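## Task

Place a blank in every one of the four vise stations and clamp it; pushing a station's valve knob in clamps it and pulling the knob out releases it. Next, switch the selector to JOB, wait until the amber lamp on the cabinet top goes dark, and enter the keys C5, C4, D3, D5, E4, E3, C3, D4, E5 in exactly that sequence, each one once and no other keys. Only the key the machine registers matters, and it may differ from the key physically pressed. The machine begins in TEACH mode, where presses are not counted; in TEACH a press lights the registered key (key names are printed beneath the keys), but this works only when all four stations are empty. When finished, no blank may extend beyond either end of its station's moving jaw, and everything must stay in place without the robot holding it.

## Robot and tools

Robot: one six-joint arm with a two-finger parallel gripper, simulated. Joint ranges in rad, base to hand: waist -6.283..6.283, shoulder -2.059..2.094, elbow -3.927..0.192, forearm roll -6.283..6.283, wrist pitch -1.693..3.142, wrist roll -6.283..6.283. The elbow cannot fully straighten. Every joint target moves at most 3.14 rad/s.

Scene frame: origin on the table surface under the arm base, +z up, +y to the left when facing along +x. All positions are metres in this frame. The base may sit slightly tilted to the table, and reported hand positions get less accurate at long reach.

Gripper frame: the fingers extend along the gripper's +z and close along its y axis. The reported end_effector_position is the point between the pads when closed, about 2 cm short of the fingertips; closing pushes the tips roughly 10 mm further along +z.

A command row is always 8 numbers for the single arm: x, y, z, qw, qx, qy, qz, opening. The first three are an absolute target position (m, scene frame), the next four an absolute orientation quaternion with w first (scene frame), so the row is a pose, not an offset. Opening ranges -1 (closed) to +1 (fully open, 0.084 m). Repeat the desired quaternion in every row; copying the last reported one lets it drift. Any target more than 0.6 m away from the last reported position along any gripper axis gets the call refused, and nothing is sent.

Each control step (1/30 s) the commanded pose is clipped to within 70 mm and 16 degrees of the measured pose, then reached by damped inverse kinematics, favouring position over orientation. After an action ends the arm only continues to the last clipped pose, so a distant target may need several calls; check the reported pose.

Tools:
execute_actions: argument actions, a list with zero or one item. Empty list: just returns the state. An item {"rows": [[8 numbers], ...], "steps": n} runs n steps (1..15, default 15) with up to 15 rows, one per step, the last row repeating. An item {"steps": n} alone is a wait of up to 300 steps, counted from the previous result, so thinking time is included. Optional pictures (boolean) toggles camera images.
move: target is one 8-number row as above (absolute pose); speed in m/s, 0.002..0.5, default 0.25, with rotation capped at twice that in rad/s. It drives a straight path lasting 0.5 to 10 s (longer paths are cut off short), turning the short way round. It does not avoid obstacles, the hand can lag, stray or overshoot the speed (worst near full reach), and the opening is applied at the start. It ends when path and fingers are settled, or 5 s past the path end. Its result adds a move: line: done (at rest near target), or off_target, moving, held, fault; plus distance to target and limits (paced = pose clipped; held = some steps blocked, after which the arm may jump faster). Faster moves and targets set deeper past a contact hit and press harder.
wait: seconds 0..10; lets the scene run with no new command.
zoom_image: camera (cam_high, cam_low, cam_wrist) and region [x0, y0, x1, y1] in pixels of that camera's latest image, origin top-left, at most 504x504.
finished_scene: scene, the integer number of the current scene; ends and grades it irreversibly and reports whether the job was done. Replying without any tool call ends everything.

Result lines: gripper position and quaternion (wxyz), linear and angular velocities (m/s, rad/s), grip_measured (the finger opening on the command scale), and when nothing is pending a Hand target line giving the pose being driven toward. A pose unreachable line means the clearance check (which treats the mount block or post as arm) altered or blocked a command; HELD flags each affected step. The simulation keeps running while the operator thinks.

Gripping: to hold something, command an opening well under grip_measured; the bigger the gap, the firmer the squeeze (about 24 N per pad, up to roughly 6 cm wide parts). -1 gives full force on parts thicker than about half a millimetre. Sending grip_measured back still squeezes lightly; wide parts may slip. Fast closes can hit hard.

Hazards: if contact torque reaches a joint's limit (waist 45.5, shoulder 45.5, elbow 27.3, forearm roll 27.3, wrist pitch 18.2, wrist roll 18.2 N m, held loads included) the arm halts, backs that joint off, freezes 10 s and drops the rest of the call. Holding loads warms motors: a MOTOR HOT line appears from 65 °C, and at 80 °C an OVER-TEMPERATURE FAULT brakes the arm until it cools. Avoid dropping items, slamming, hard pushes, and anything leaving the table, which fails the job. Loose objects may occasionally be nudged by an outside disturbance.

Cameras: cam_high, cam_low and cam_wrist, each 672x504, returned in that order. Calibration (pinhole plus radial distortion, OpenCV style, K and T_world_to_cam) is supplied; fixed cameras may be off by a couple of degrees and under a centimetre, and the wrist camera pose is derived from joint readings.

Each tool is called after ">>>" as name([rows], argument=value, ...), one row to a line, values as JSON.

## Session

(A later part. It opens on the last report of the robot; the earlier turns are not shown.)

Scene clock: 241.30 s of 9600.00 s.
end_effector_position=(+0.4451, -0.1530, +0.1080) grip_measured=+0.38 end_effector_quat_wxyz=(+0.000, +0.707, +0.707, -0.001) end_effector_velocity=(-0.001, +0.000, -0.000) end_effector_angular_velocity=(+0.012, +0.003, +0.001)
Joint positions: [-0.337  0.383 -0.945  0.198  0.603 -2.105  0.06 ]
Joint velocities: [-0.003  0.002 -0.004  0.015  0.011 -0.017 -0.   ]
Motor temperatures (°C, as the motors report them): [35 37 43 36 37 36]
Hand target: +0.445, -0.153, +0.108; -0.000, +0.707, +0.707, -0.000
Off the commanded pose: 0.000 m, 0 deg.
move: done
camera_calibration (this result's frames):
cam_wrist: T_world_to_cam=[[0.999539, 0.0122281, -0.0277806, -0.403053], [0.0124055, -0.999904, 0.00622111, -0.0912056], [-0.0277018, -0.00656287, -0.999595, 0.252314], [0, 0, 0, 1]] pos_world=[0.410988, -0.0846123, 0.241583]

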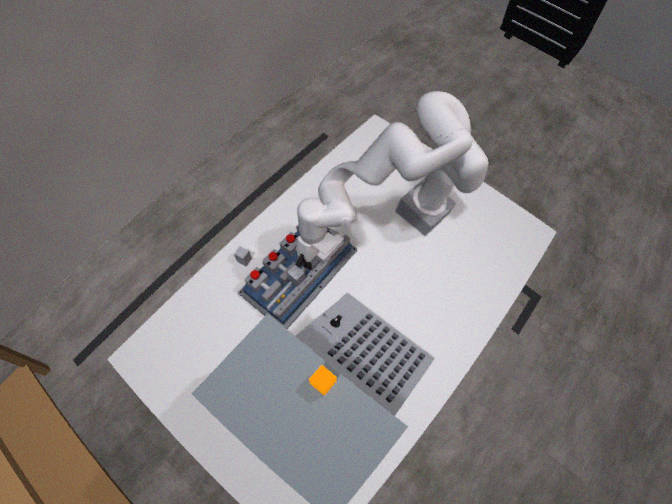

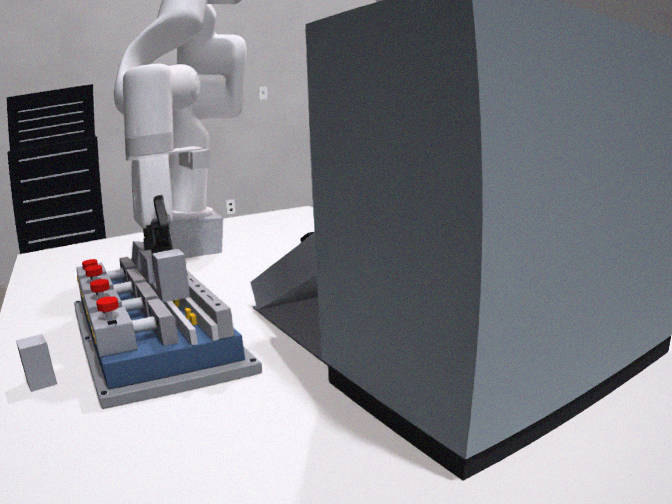

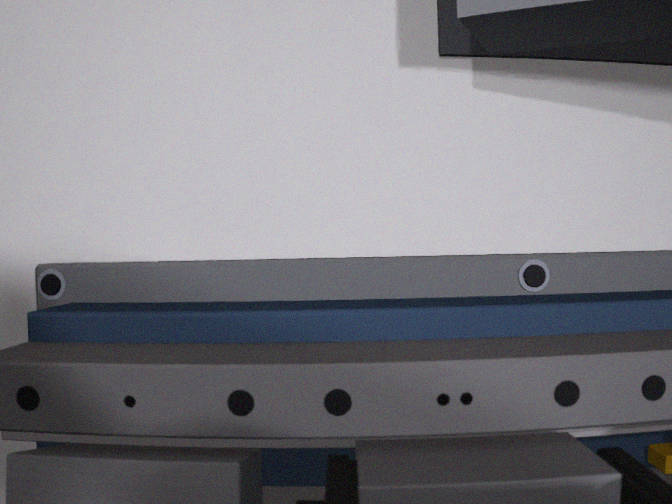

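>>> move(target=[0.445,-0.154,0.103,0,0.707,0.707,0,-0.2], speed=0.01)

>>> move(target=[0.445,-0.148,0.103,0,0.707,0.707,0,-0.2], speed=0.006)

>>> move(target=[0.445,-0.149,0.098,0,0.707,0.707,0,-0.2], speed=0.006)

Scene clock: 243.63 s of 9600.00 s.
end_effector_position=(+0.4450, -0.1540, +0.1032) grip_measured=+0.38 end_effector_quat_wxyz=(+0.000, +0.707, +0.707, -0.000) end_effector_velocity=(+0.000, -0.000, -0.001) end_effector_angular_velocity=(-0.000, -0.001, -0.000)
Joint positions: [-0.337  0.396 -0.946  0.204  0.592 -2.112  0.06 ]
Joint velocities: [-0.     0.004 -0.     0.001 -0.005 -0.001  0.   ]
Motor temperatures (°C, as the motors report them): [35 37 43 36 37 36]
Hand target: +0.445, -0.154, +0.103; +0.000, +0.707, +0.707, -0.000
Off the commanded pose: 0.000 m, 0 deg.
move: done
camera_calibration (this result's frames):
cam_wrist: T_world_to_cam=[[0.999551, 0.0125938, -0.027197, -0.403145], [0.0127311, -0.999907, 0.00488063, -0.0921208], [-0.0271331, -0.00522469, -0.999618, 0.247501], [0, 0, 0, 1]] pos_world=[0.410852, -0.085742, 0.236892]

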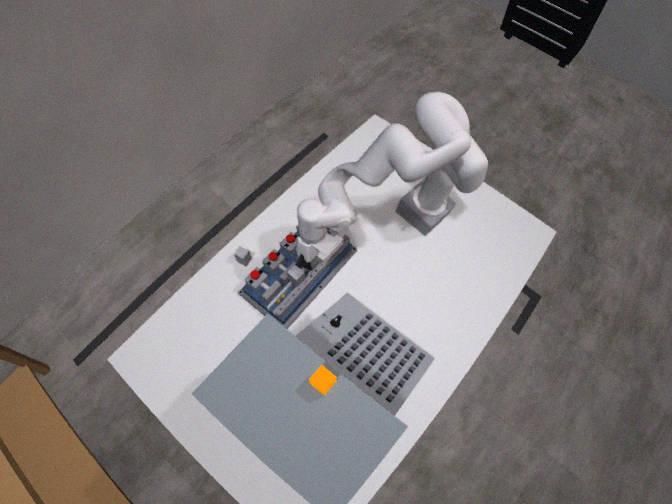

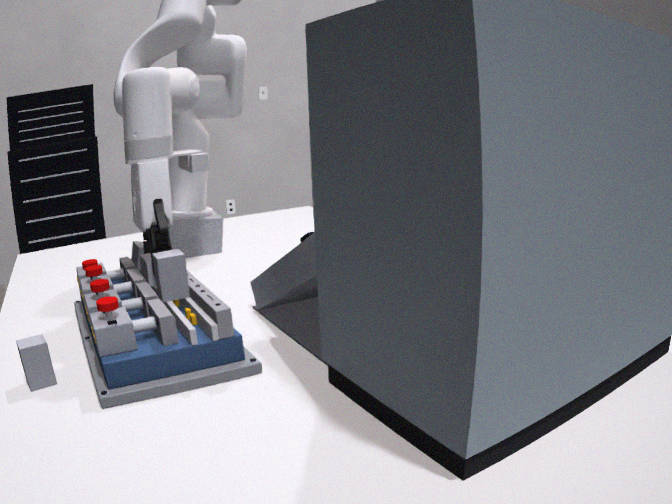

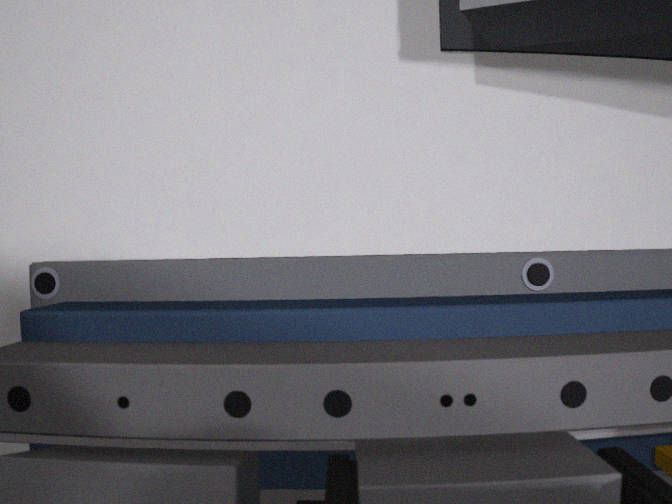

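Scene clock: 244.83 s of 9600.00 s.
end_effector_position=(+0.4451, -0.1492, +0.1032) grip_measured=+0.38 end_effector_quat_wxyz=(+0.001, +0.707, +0.707, -0.000) end_effector_velocity=(+0.000, +0.001, +0.000) end_effector_angular_velocity=(+0.000, -0.000, -0.000)
Joint positions: [-0.328  0.39  -0.937  0.205  0.587 -2.102  0.06 ]
Joint velocities: [ 0.003 -0.001  0.001  0.001 -0.     0.002  0.   ]
Motor temperatures (°C, as the motors report them): [35 37 43 36 37 36]
Hand target: +0.445, -0.148, +0.103; +0.000, +0.707, +0.707, -0.000
Off the commanded pose: 0.001 m, 0 deg.
move: done
camera_calibration (this result's frames):
cam_wrist: T_world_to_cam=[[0.999588, 0.0117583, -0.0261765, -0.40348], [0.0119182, -0.999911, 0.0059611, -0.0871492], [-0.0261041, -0.00627062, -0.99964, 0.246854], [0, 0, 0, 1]] pos_world=[0.410796, -0.0808493, 0.236722]

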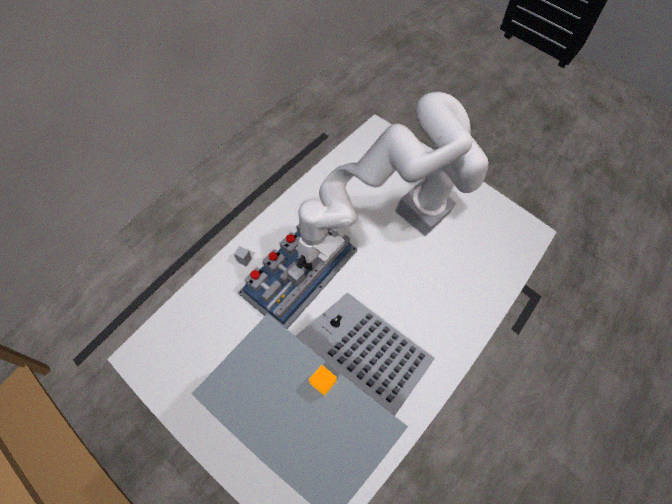

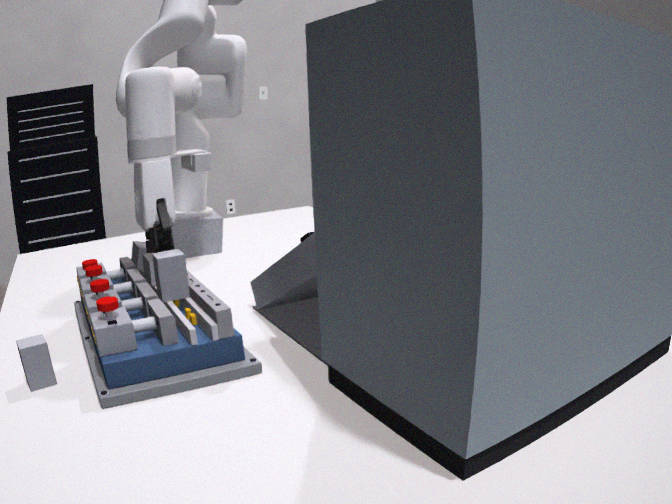

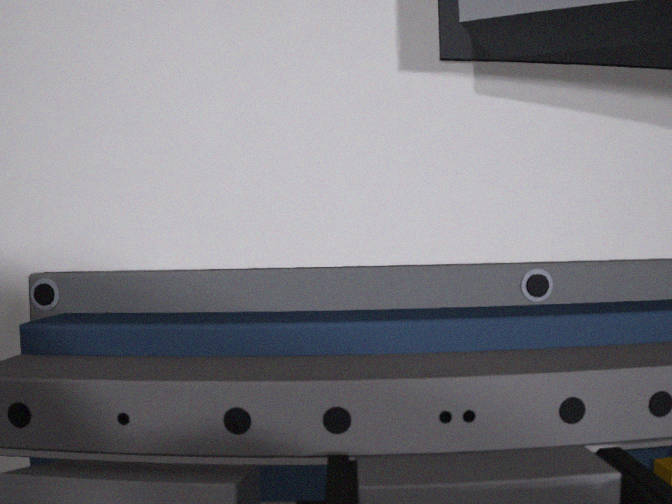

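Scene clock: 245.90 s of 9600.00 s.
end_effector_position=(+0.4469, -0.1495, +0.1000) grip_measured=+0.38 end_effector_quat_wxyz=(+0.002, +0.707, +0.707, +0.001) end_effector_velocity=(+0.001, +0.000, -0.003) end_effector_angular_velocity=(-0.001, +0.000, +0.002)
Joint positions: [-0.326  0.4   -0.941  0.21   0.576 -2.106  0.06 ]
Joint velocities: [ 0.002  0.008 -0.002  0.001 -0.006 -0.001 -0.   ]
Motor temperatures (°C, as the motors report them): [35 37 42 36 37 36]
Hand target: +0.445, -0.149, +0.098; +0.000, +0.707, +0.707, -0.000
Off the commanded pose: 0.003 m, 0 deg.
move: done
camera_calibration (this result's frames):
cam_wrist: T_world_to_cam=[[0.999668, 0.0128313, -0.0223308, -0.405626], [0.0129863, -0.999892, 0.00681403, -0.0879717], [-0.022241, -0.00710176, -0.999727, 0.241932], [0, 0, 0, 1]] pos_world=[0.412014, -0.0810394, 0.233407]

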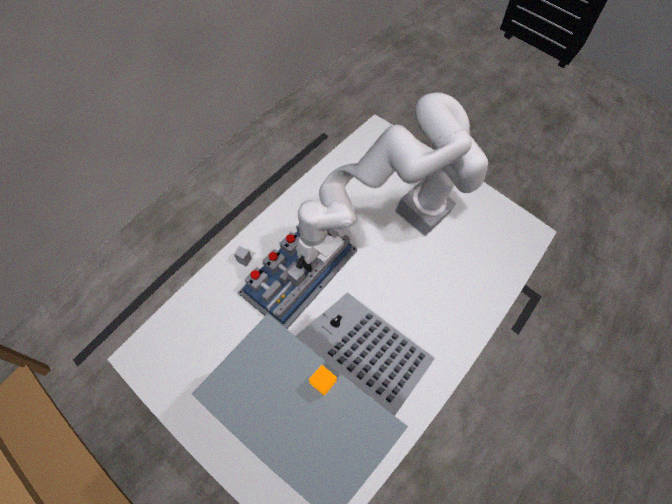

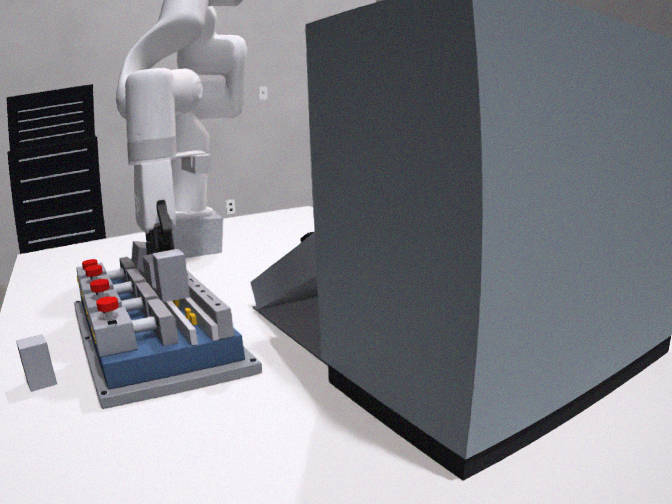

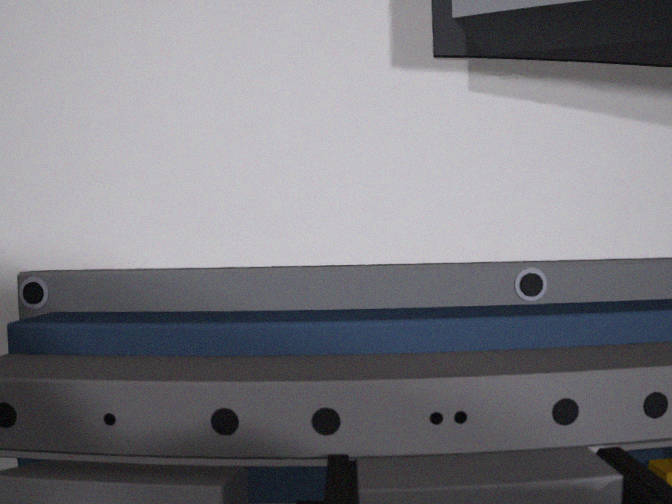

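>>> execute_actions([
  {"rows":[[0.446,-0.149,0.1,0,0.707,0.707,0,-0.2],[0.446,-0.149,0.1,0,0.707,0.707,0,-0.2],[0.446,-0.149,0.1,0,0.707,0.707,0,0.3],[0.446,-0.149,0.1,0,0.707,0.707,0,0.5],[0.446,-0.149,0.1,0,0.707,0.707,0,0.75]],"steps":15},
], pictures=false)

>>> move(target=[0.40,-0.23,0.2,0,0.707,0.707,0,0.75], speed=0.12)

>>> move(target=[0.30,-0.20,0.13,0.32,0.63,0.63,0.32,0.75], speed=0.15)

Scene clock: 248.83 s of 9600.00 s.
end_effector_position=(+0.4440, -0.1477, +0.0978) grip_measured=+0.75 end_effector_quat_wxyz=(-0.003, +0.707, +0.707, -0.001) end_effector_velocity=(+0.001, -0.001, +0.002) end_effector_angular_velocity=(-0.002, -0.002, +0.002)
Joint positions: [-0.324  0.402 -0.939  0.208  0.584 -2.104  0.075]
Joint velocities: [-0.002 -0.003 -0.001 -0.002  0.002 -0.002 -0.   ]
Motor temperatures (°C, as the motors report them): [35 37 42 36 37 36]
Hand target: +0.446, -0.149, +0.100; +0.000, +0.707, +0.707, -0.000
Off the commanded pose: 0.003 m, 0 deg.
Steps of this call (steps 1 to 73: nothing new was sent; steps 74 to 88: all 15 steps of this action). Readings (end_effector_position):
74: (+0.4464, -0.1494, +0.0992)
75: (+0.4464, -0.1493, +0.0993)
77: (+0.4464, -0.1493, +0.0994)
81: (+0.4439, -0.1475, +0.0973)
88: the state above

Scene clock: 250.67 s of 9600.00 s.
end_effector_position=(+0.4002, -0.2294, +0.1994) grip_measured=+0.75 end_effector_quat_wxyz=(-0.000, +0.707, +0.707, +0.000) end_effector_velocity=(+0.000, -0.002, +0.003) end_effector_angular_velocity=(-0.002, -0.003, -0.000)
Joint positions: [-0.553  0.202 -0.977  0.141  0.837 -2.254  0.075]
Joint velocities: [-0.005 -0.004 -0.005 -0.001  0.006 -0.003 -0.   ]
Motor temperatures (°C, as the motors report them): [35 37 42 36 37 36]
Hand target: +0.400, -0.230, +0.200; -0.000, +0.707, +0.707, +0.000
Off the commanded pose: 0.001 m, 0 deg.
move: done
camera_calibration (this result's frames):
cam_wrist: T_world_to_cam=[[0.999544, 0.0130398, -0.0272276, -0.354626], [0.0131471, -0.999906, 0.00376463, -0.167354], [-0.027176, -0.00412087, -0.999622, 0.342261], [0, 0, 0, 1]] pos_world=[0.365966, -0.161304, 0.333106]

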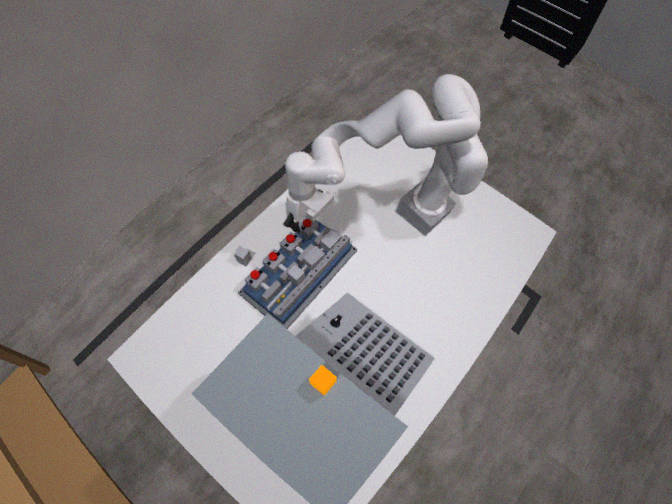

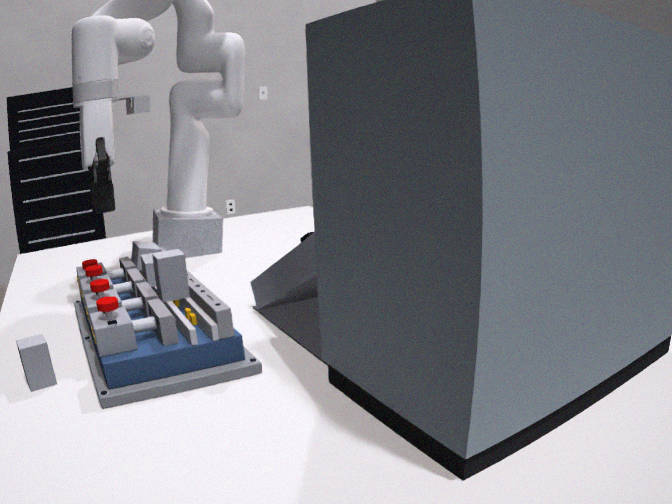

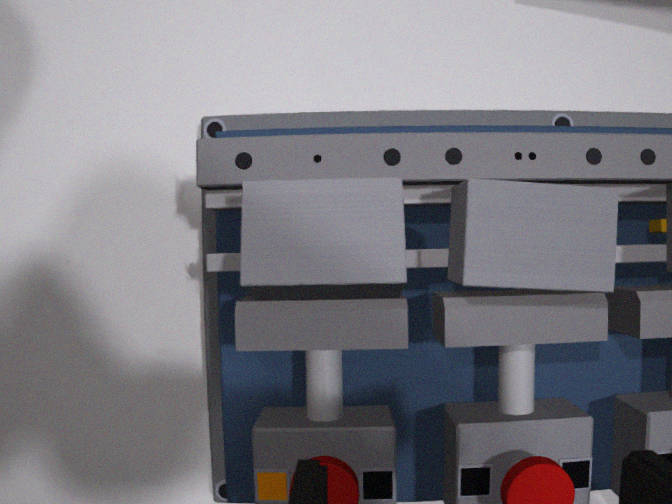

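Scene clock: 254.23 s of 9600.00 s.
end_effector_position=(+0.3000, -0.1995, +0.1303) grip_measured=+0.75 end_effector_quat_wxyz=(+0.319, +0.631, +0.631, +0.320) end_effector_velocity=(-0.001, +0.001, -0.001) end_effector_angular_velocity=(+0.000, -0.013, +0.002)
Joint positions: [-0.936  0.109 -0.344  1.917  0.854 -4.293  0.075]
Joint velocities: [-0.013  0.01   0.004  0.002  0.02  -0.02   0.   ]
Motor temperatures (°C, as the motors report them): [35 36 42 36 37 36]
Hand target: +0.300, -0.199, +0.130; +0.319, +0.631, +0.630, +0.321
Off the commanded pose: 0.001 m, 0 deg.
move: done
camera_calibration (this result's frames):
cam_wrist: T_world_to_cam=[[0.613717, 0.0107961, 0.789452, -0.247886], [0.00392831, -0.999936, 0.0106207, -0.13407], [0.789516, -0.00341689, -0.61372, -0.0244706], [0, 0, 0, 1]] pos_world=[0.171979, -0.131469, 0.1821]

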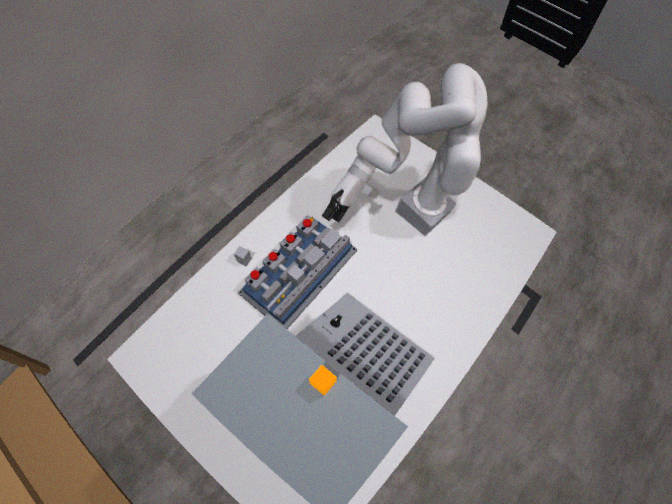

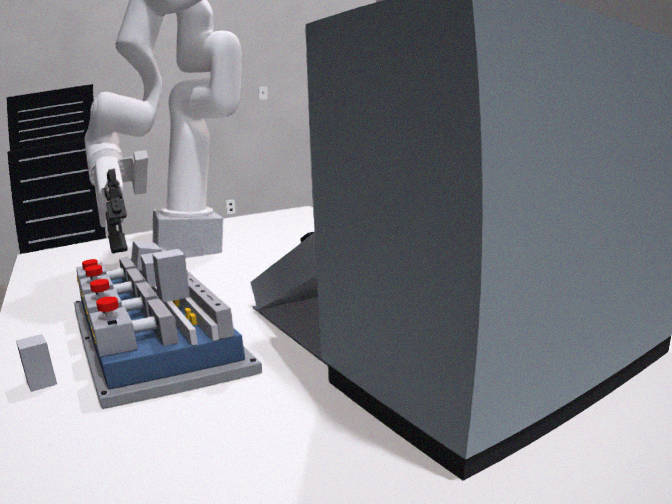

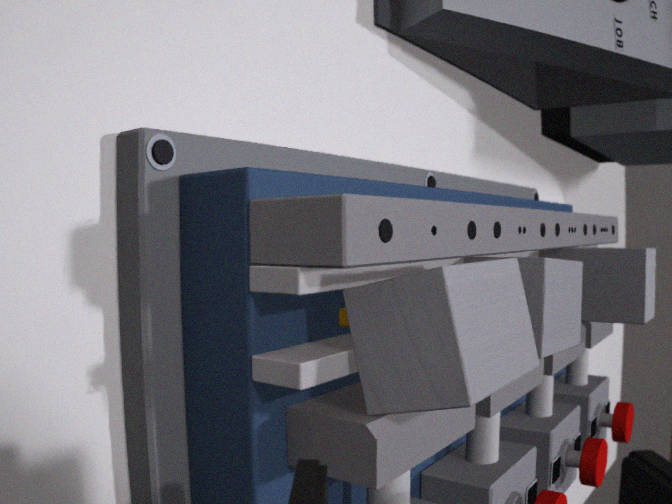

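>>> move(target=[0.40,-0.2,0.2,0,0.707,0.707,0,0.5], speed=0.15)

>>> move(target=[0.446,-0.154,0.16,0,0,1,0,0.5], speed=0.15)

>>> move(target=[0.446,-0.154,0.113,0,0,1,0,0.5], speed=0.04)

>>> execute_actions([
  {"rows":[[0.446,-0.154,0.113,0,0,1,0,0.3],[0.446,-0.154,0.113,0,0,1,0,0.2],[0.446,-0.154,0.113,0,0,1,0,0.1],[0.446,-0.154,0.113,0,0,1,0,0.05],[0.446,-0.154,0.113,0,0,1,0,0.0],[0.446,-0.154,0.113,0,0,1,0,-0.05],[0.446,-0.154,0.113,0,0,1,0,-0.1],[0.446,-0.154,0.113,0,0,1,0,-0.2],[0.446,-0.154,0.113,0,0,1,0,-0.3],[0.446,-0.154,0.114,0,0,1,0,-0.4],[0.446,-0.154,0.115,0,0,1,0,-0.5]],"steps":15},
])

Scene clock: 265.07 s of 9600.00 s.
end_effector_position=(+0.4001, -0.2006, +0.1998) grip_measured=+0.49 end_effector_quat_wxyz=(+0.002, +0.707, +0.707, -0.000) end_effector_velocity=(+0.001, +0.000, +0.001) end_effector_angular_velocity=(+0.001, +0.013, -0.000)
Joint positions: [-0.501  0.146 -0.913  0.145  0.819 -2.204  0.065]
Joint velocities: [ 0.003  0.008 -0.018 -0.01   0.021  0.012 -0.   ]
Motor temperatures (°C, as the motors report them): [35 36 42 36 37 36]
Hand target: +0.400, -0.201, +0.200; +0.002, +0.707, +0.707, -0.000
Off the commanded pose: 0.001 m, 0 deg.
After step 90, 4.27 s passed at rest.
move: done
camera_calibration (this result's frames):
cam_wrist: T_world_to_cam=[[0.999622, 0.0121451, -0.024649, -0.355601], [0.0123372, -0.999895, 0.00765682, -0.139067], [-0.0245534, -0.00795803, -0.999667, 0.34098], [0, 0, 0, 1]] pos_world=[0.365555, -0.13202, 0.333166]

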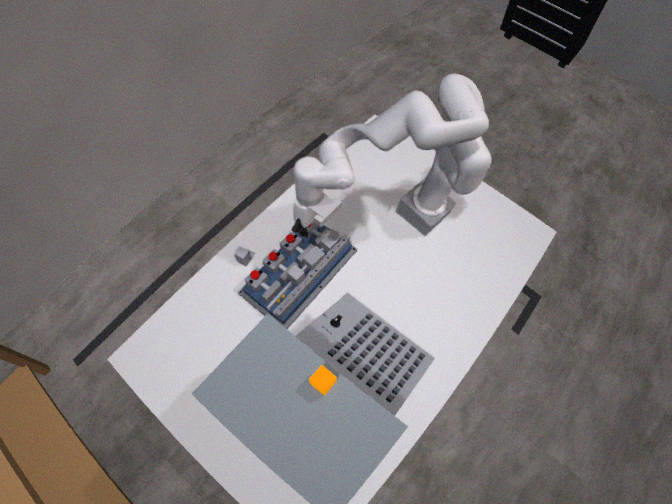

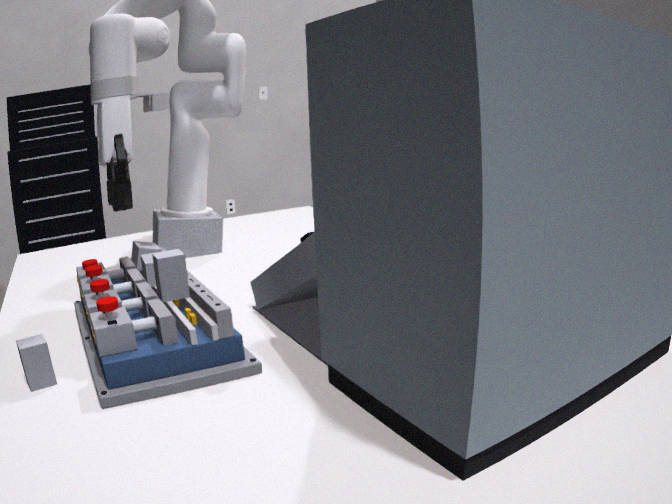

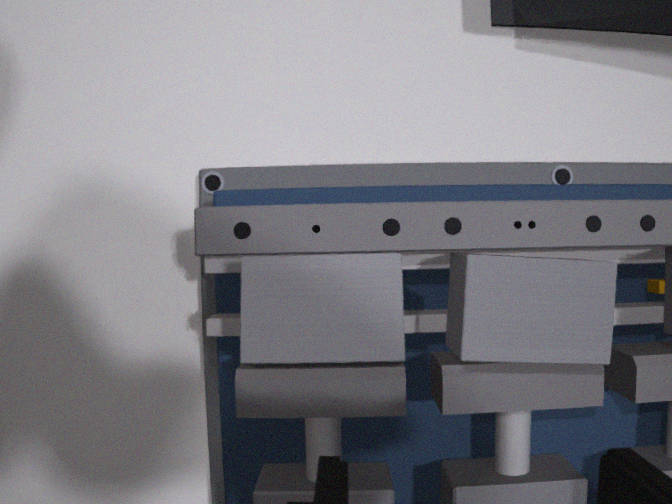

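Scene clock: 270.70 s of 9600.00 s.
end_effector_position=(+0.4459, -0.1543, +0.1601) grip_measured=+0.49 end_effector_quat_wxyz=(-0.000, +0.001, +1.000, -0.000) end_effector_velocity=(+0.000, +0.000, -0.000) end_effector_angular_velocity=(+0.001, -0.001, +0.012)
Joint positions: [-0.357  0.271 -0.967  0.167  0.738 -3.655  0.065]
Joint velocities: [ 0.001  0.001 -0.001  0.002 -0.001 -0.013  0.   ]
Motor temperatures (°C, as the motors report them): [35 36 42 36 37 36]
Hand target: +0.446, -0.154, +0.160; -0.000, +0.000, +1.000, -0.000
Off the commanded pose: 0.000 m, 0 deg.
move: done
camera_calibration (this result's frames):
cam_wrist: T_world_to_cam=[[-0.0111661, 0.999553, -0.0277353, 0.200575], [0.999926, 0.0112953, 0.00450496, -0.376872], [0.00481622, -0.027683, -0.999605, 0.286656], [0, 0, 0, 1]] pos_world=[0.377704, -0.188293, 0.293804]

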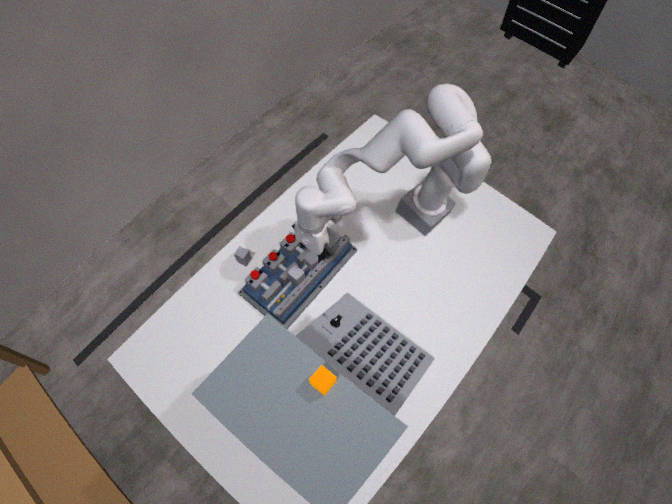

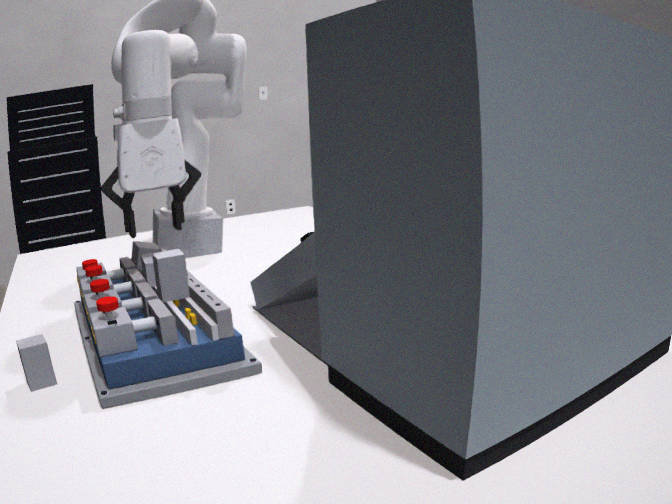

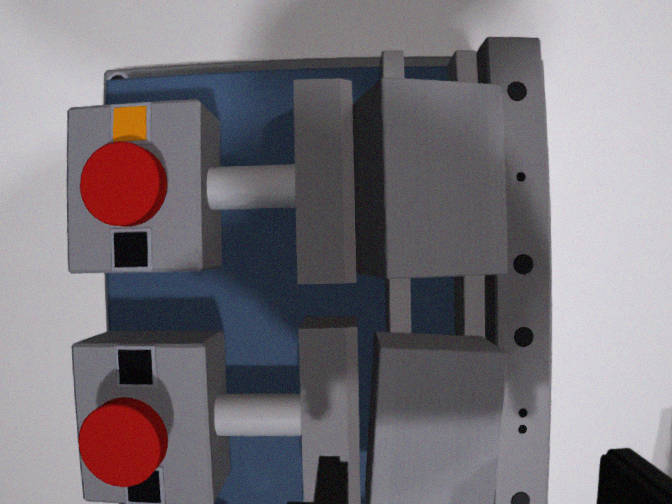

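Scene clock: 272.20 s of 9600.00 s.
end_effector_position=(+0.4460, -0.1541, +0.1135) grip_measured=+0.49 end_effector_quat_wxyz=(+0.000, +0.000, +1.000, -0.000) end_effector_velocity=(+0.001, -0.000, -0.002) end_effector_angular_velocity=(-0.000, -0.001, +0.001)
Joint positions: [-0.341  0.373 -0.95   0.196  0.618 -3.676  0.065]
Joint velocities: [ 0.001  0.005 -0.001  0.002 -0.005 -0.002 -0.   ]
Motor temperatures (°C, as the motors report them): [35 36 42 36 37 36]
Hand target: +0.446, -0.154, +0.113; -0.000, +0.000, +1.000, -0.000
Off the commanded pose: 0.000 m, 0 deg.
move: done
camera_calibration (this result's frames):
cam_wrist: T_world_to_cam=[[-0.0125023, 0.99954, -0.0276209, 0.199628], [0.999907, 0.0126459, 0.00503177, -0.376554], [0.00537875, -0.0275554, -0.999606, 0.239837], [0, 0, 0, 1]] pos_world=[0.377724, -0.188166, 0.247151]

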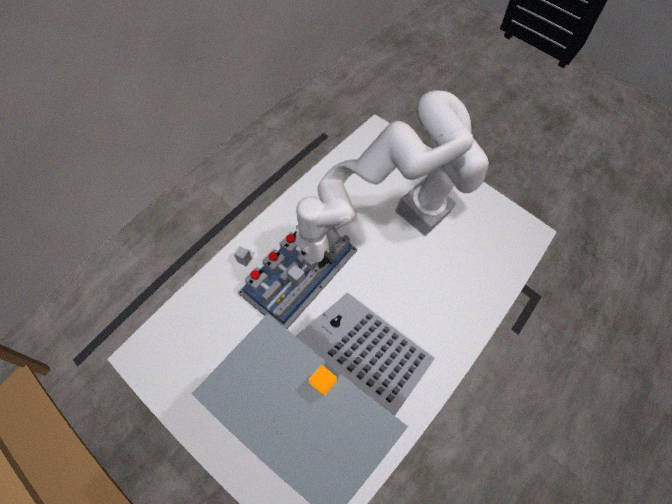

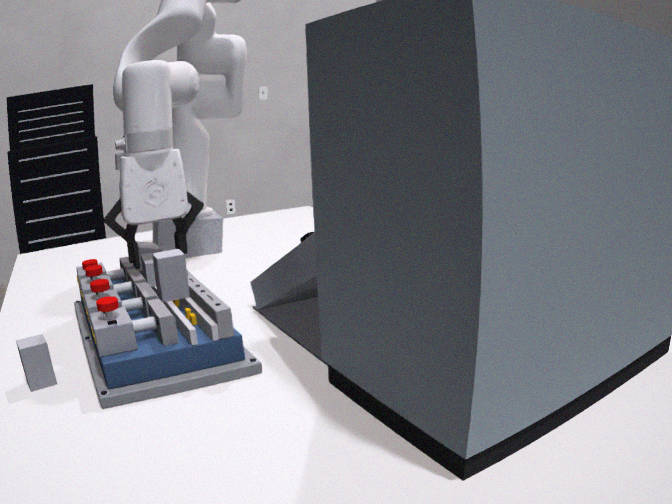

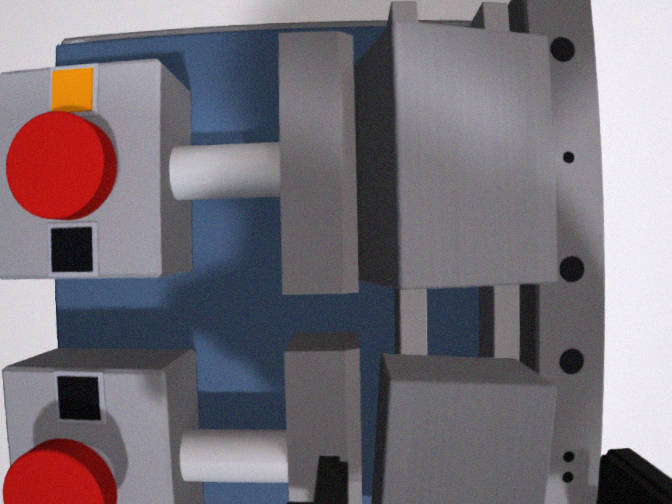

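Scene clock: 272.70 s of 9600.00 s.
end_effector_position=(+0.4462, -0.1546, +0.1146) grip_measured=-0.10 end_effector_quat_wxyz=(+0.000, +0.000, +1.000, -0.000) end_effector_velocity=(-0.001, +0.001, +0.004) end_effector_angular_velocity=(+0.002, +0.003, -0.000)
Joint positions: [-0.342  0.371 -0.951  0.195  0.62  -3.676  0.04 ]
Joint velocities: [-0.001 -0.01   0.001 -0.003  0.013  0.003  0.   ]
Motor temperatures (°C, as the motors report them): [35 36 42 36 37 36]
Hand target: +0.446, -0.154, +0.115; +0.000, -0.000, +1.000, +0.000
Off the commanded pose: 0.001 m, 0 deg.
Steps of this call (steps 1 to 15: all 15 steps of this action). Readings (end_effector_position):
1: (+0.4460, -0.1541, +0.1134)
2: (+0.4460, -0.1541, +0.1134)
4: (+0.4461, -0.1541, +0.1133)
8: (+0.4465, -0.1549, +0.1137)
15: the state above
camera_calibration (this result's frames):
cam_wrist: T_world_to_cam=[[-0.0124168, 0.999529, -0.028075, 0.200193], [0.999904, 0.0125827, 0.00574019, -0.376855], [0.00609075, -0.028001, -0.999589, 0.240547], [0, 0, 0, 1]] pos_world=[0.377839, -0.188621, 0.248232]

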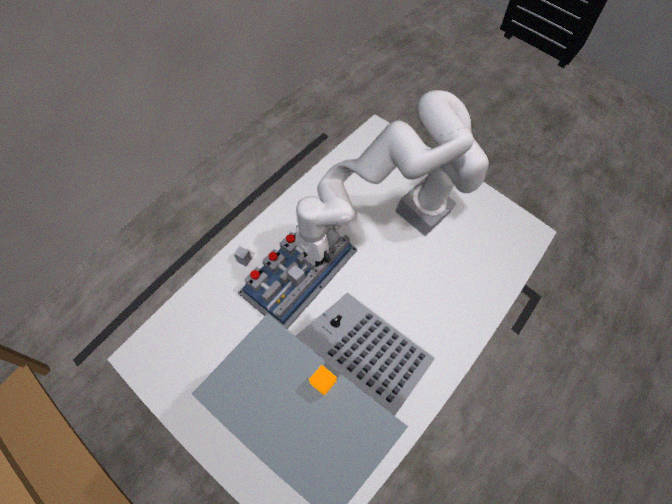

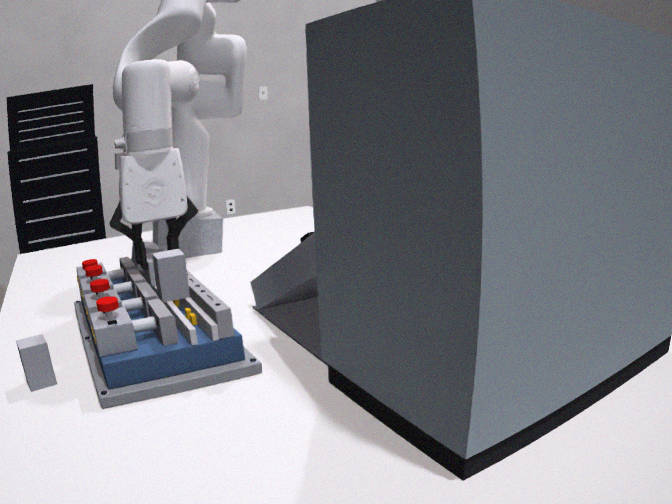

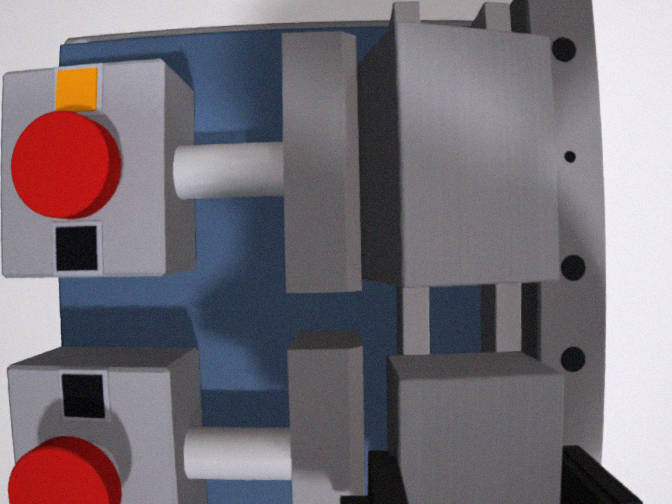

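>>> move(target=[0.446,-0.1525,0.119,0,0,1,0,-0.5], speed=0.01)

>>> move(target=[0.446,-0.1525,0.108,0,0,1,0,-0.5], speed=0.008)

Scene clock: 275.53 s of 9600.00 s.
end_effector_position=(+0.4459, -0.1528, +0.1188) grip_measured=-0.09 end_effector_quat_wxyz=(-0.000, +0.000, +1.000, -0.000) end_effector_velocity=(+0.000, +0.001, +0.002) end_effector_angular_velocity=(+0.000, -0.000, +0.001)
Joint positions: [-0.34   0.359 -0.949  0.193  0.631 -3.671  0.04 ]
Joint velocities: [ 0.001 -0.005  0.    -0.     0.004  0.001  0.   ]
Motor temperatures (°C, as the motors report them): [35 36 42 36 37 36]
Hand target: +0.446, -0.153, +0.119; +0.000, -0.000, +1.000, +0.000
Off the commanded pose: 0.000 m, 0 deg.
move: done
camera_calibration (this result's frames):
cam_wrist: T_world_to_cam=[[-0.0119596, 0.999556, -0.0272833, 0.19824], [0.999916, 0.012093, 0.00472837, -0.37654], [0.00505621, -0.0272245, -0.999617, 0.245387], [0, 0, 0, 1]] pos_world=[0.377638, -0.186918, 0.252482]

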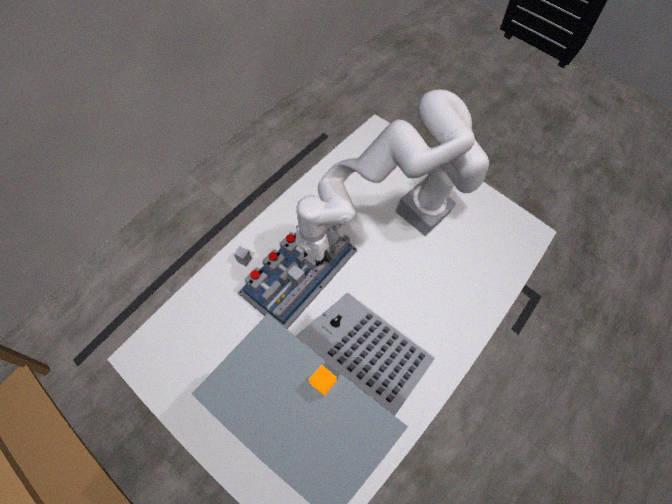

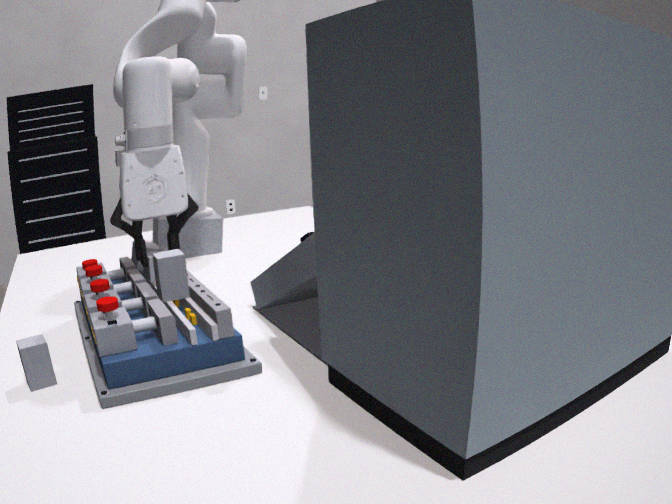

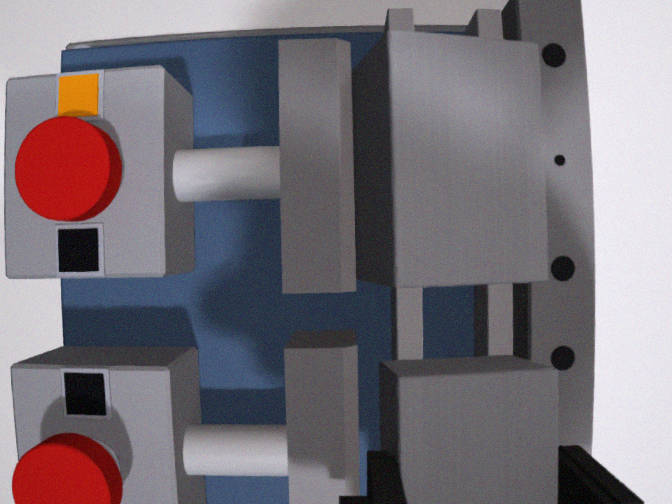

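Scene clock: 277.13 s of 9600.00 s.
end_effector_position=(+0.4480, -0.1534, +0.1099) grip_measured=-0.09 end_effector_quat_wxyz=(+0.002, -0.000, +1.000, -0.001) end_effector_velocity=(+0.001, +0.000, -0.002) end_effector_angular_velocity=(+0.001, +0.001, +0.001)
Joint positions: [-0.336  0.383 -0.951  0.2    0.604 -3.676  0.04 ]
Joint velocities: [ 0.001  0.008 -0.004  0.001 -0.002 -0.001 -0.001]
Motor temperatures (°C, as the motors report them): [35 36 42 36 37 36]
Hand target: +0.446, -0.153, +0.108; -0.000, +0.000, +1.000, -0.000
Off the commanded pose: 0.003 m, 0 deg.
move: done
camera_calibration (this result's frames):
cam_wrist: T_world_to_cam=[[-0.0124984, 0.99949, -0.0293821, 0.199082], [0.999872, 0.012785, 0.00958688, -0.37902], [0.00995764, -0.0292585, -0.999522, 0.233956], [0, 0, 0, 1]] pos_world=[0.37913, -0.18729, 0.243327]

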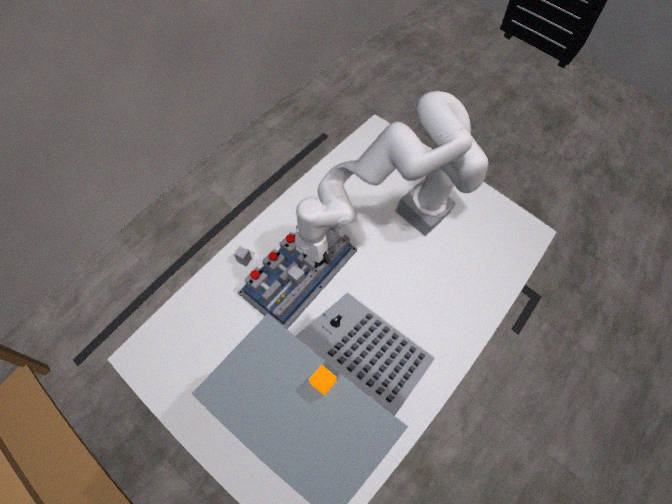

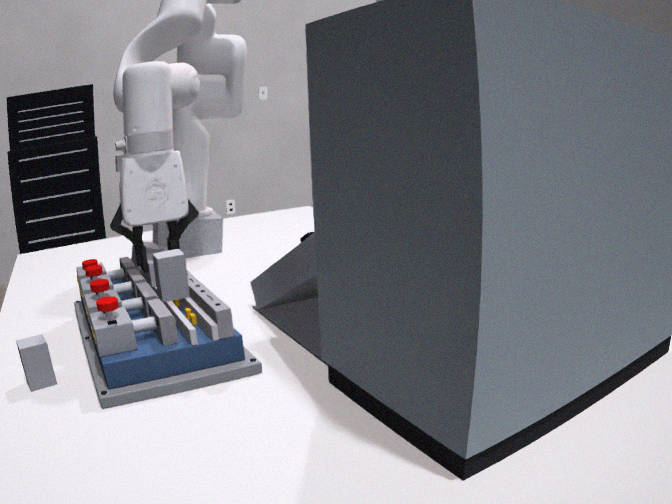

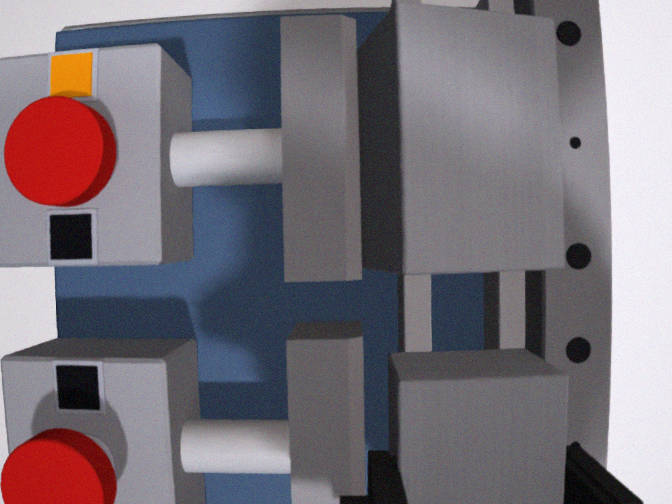

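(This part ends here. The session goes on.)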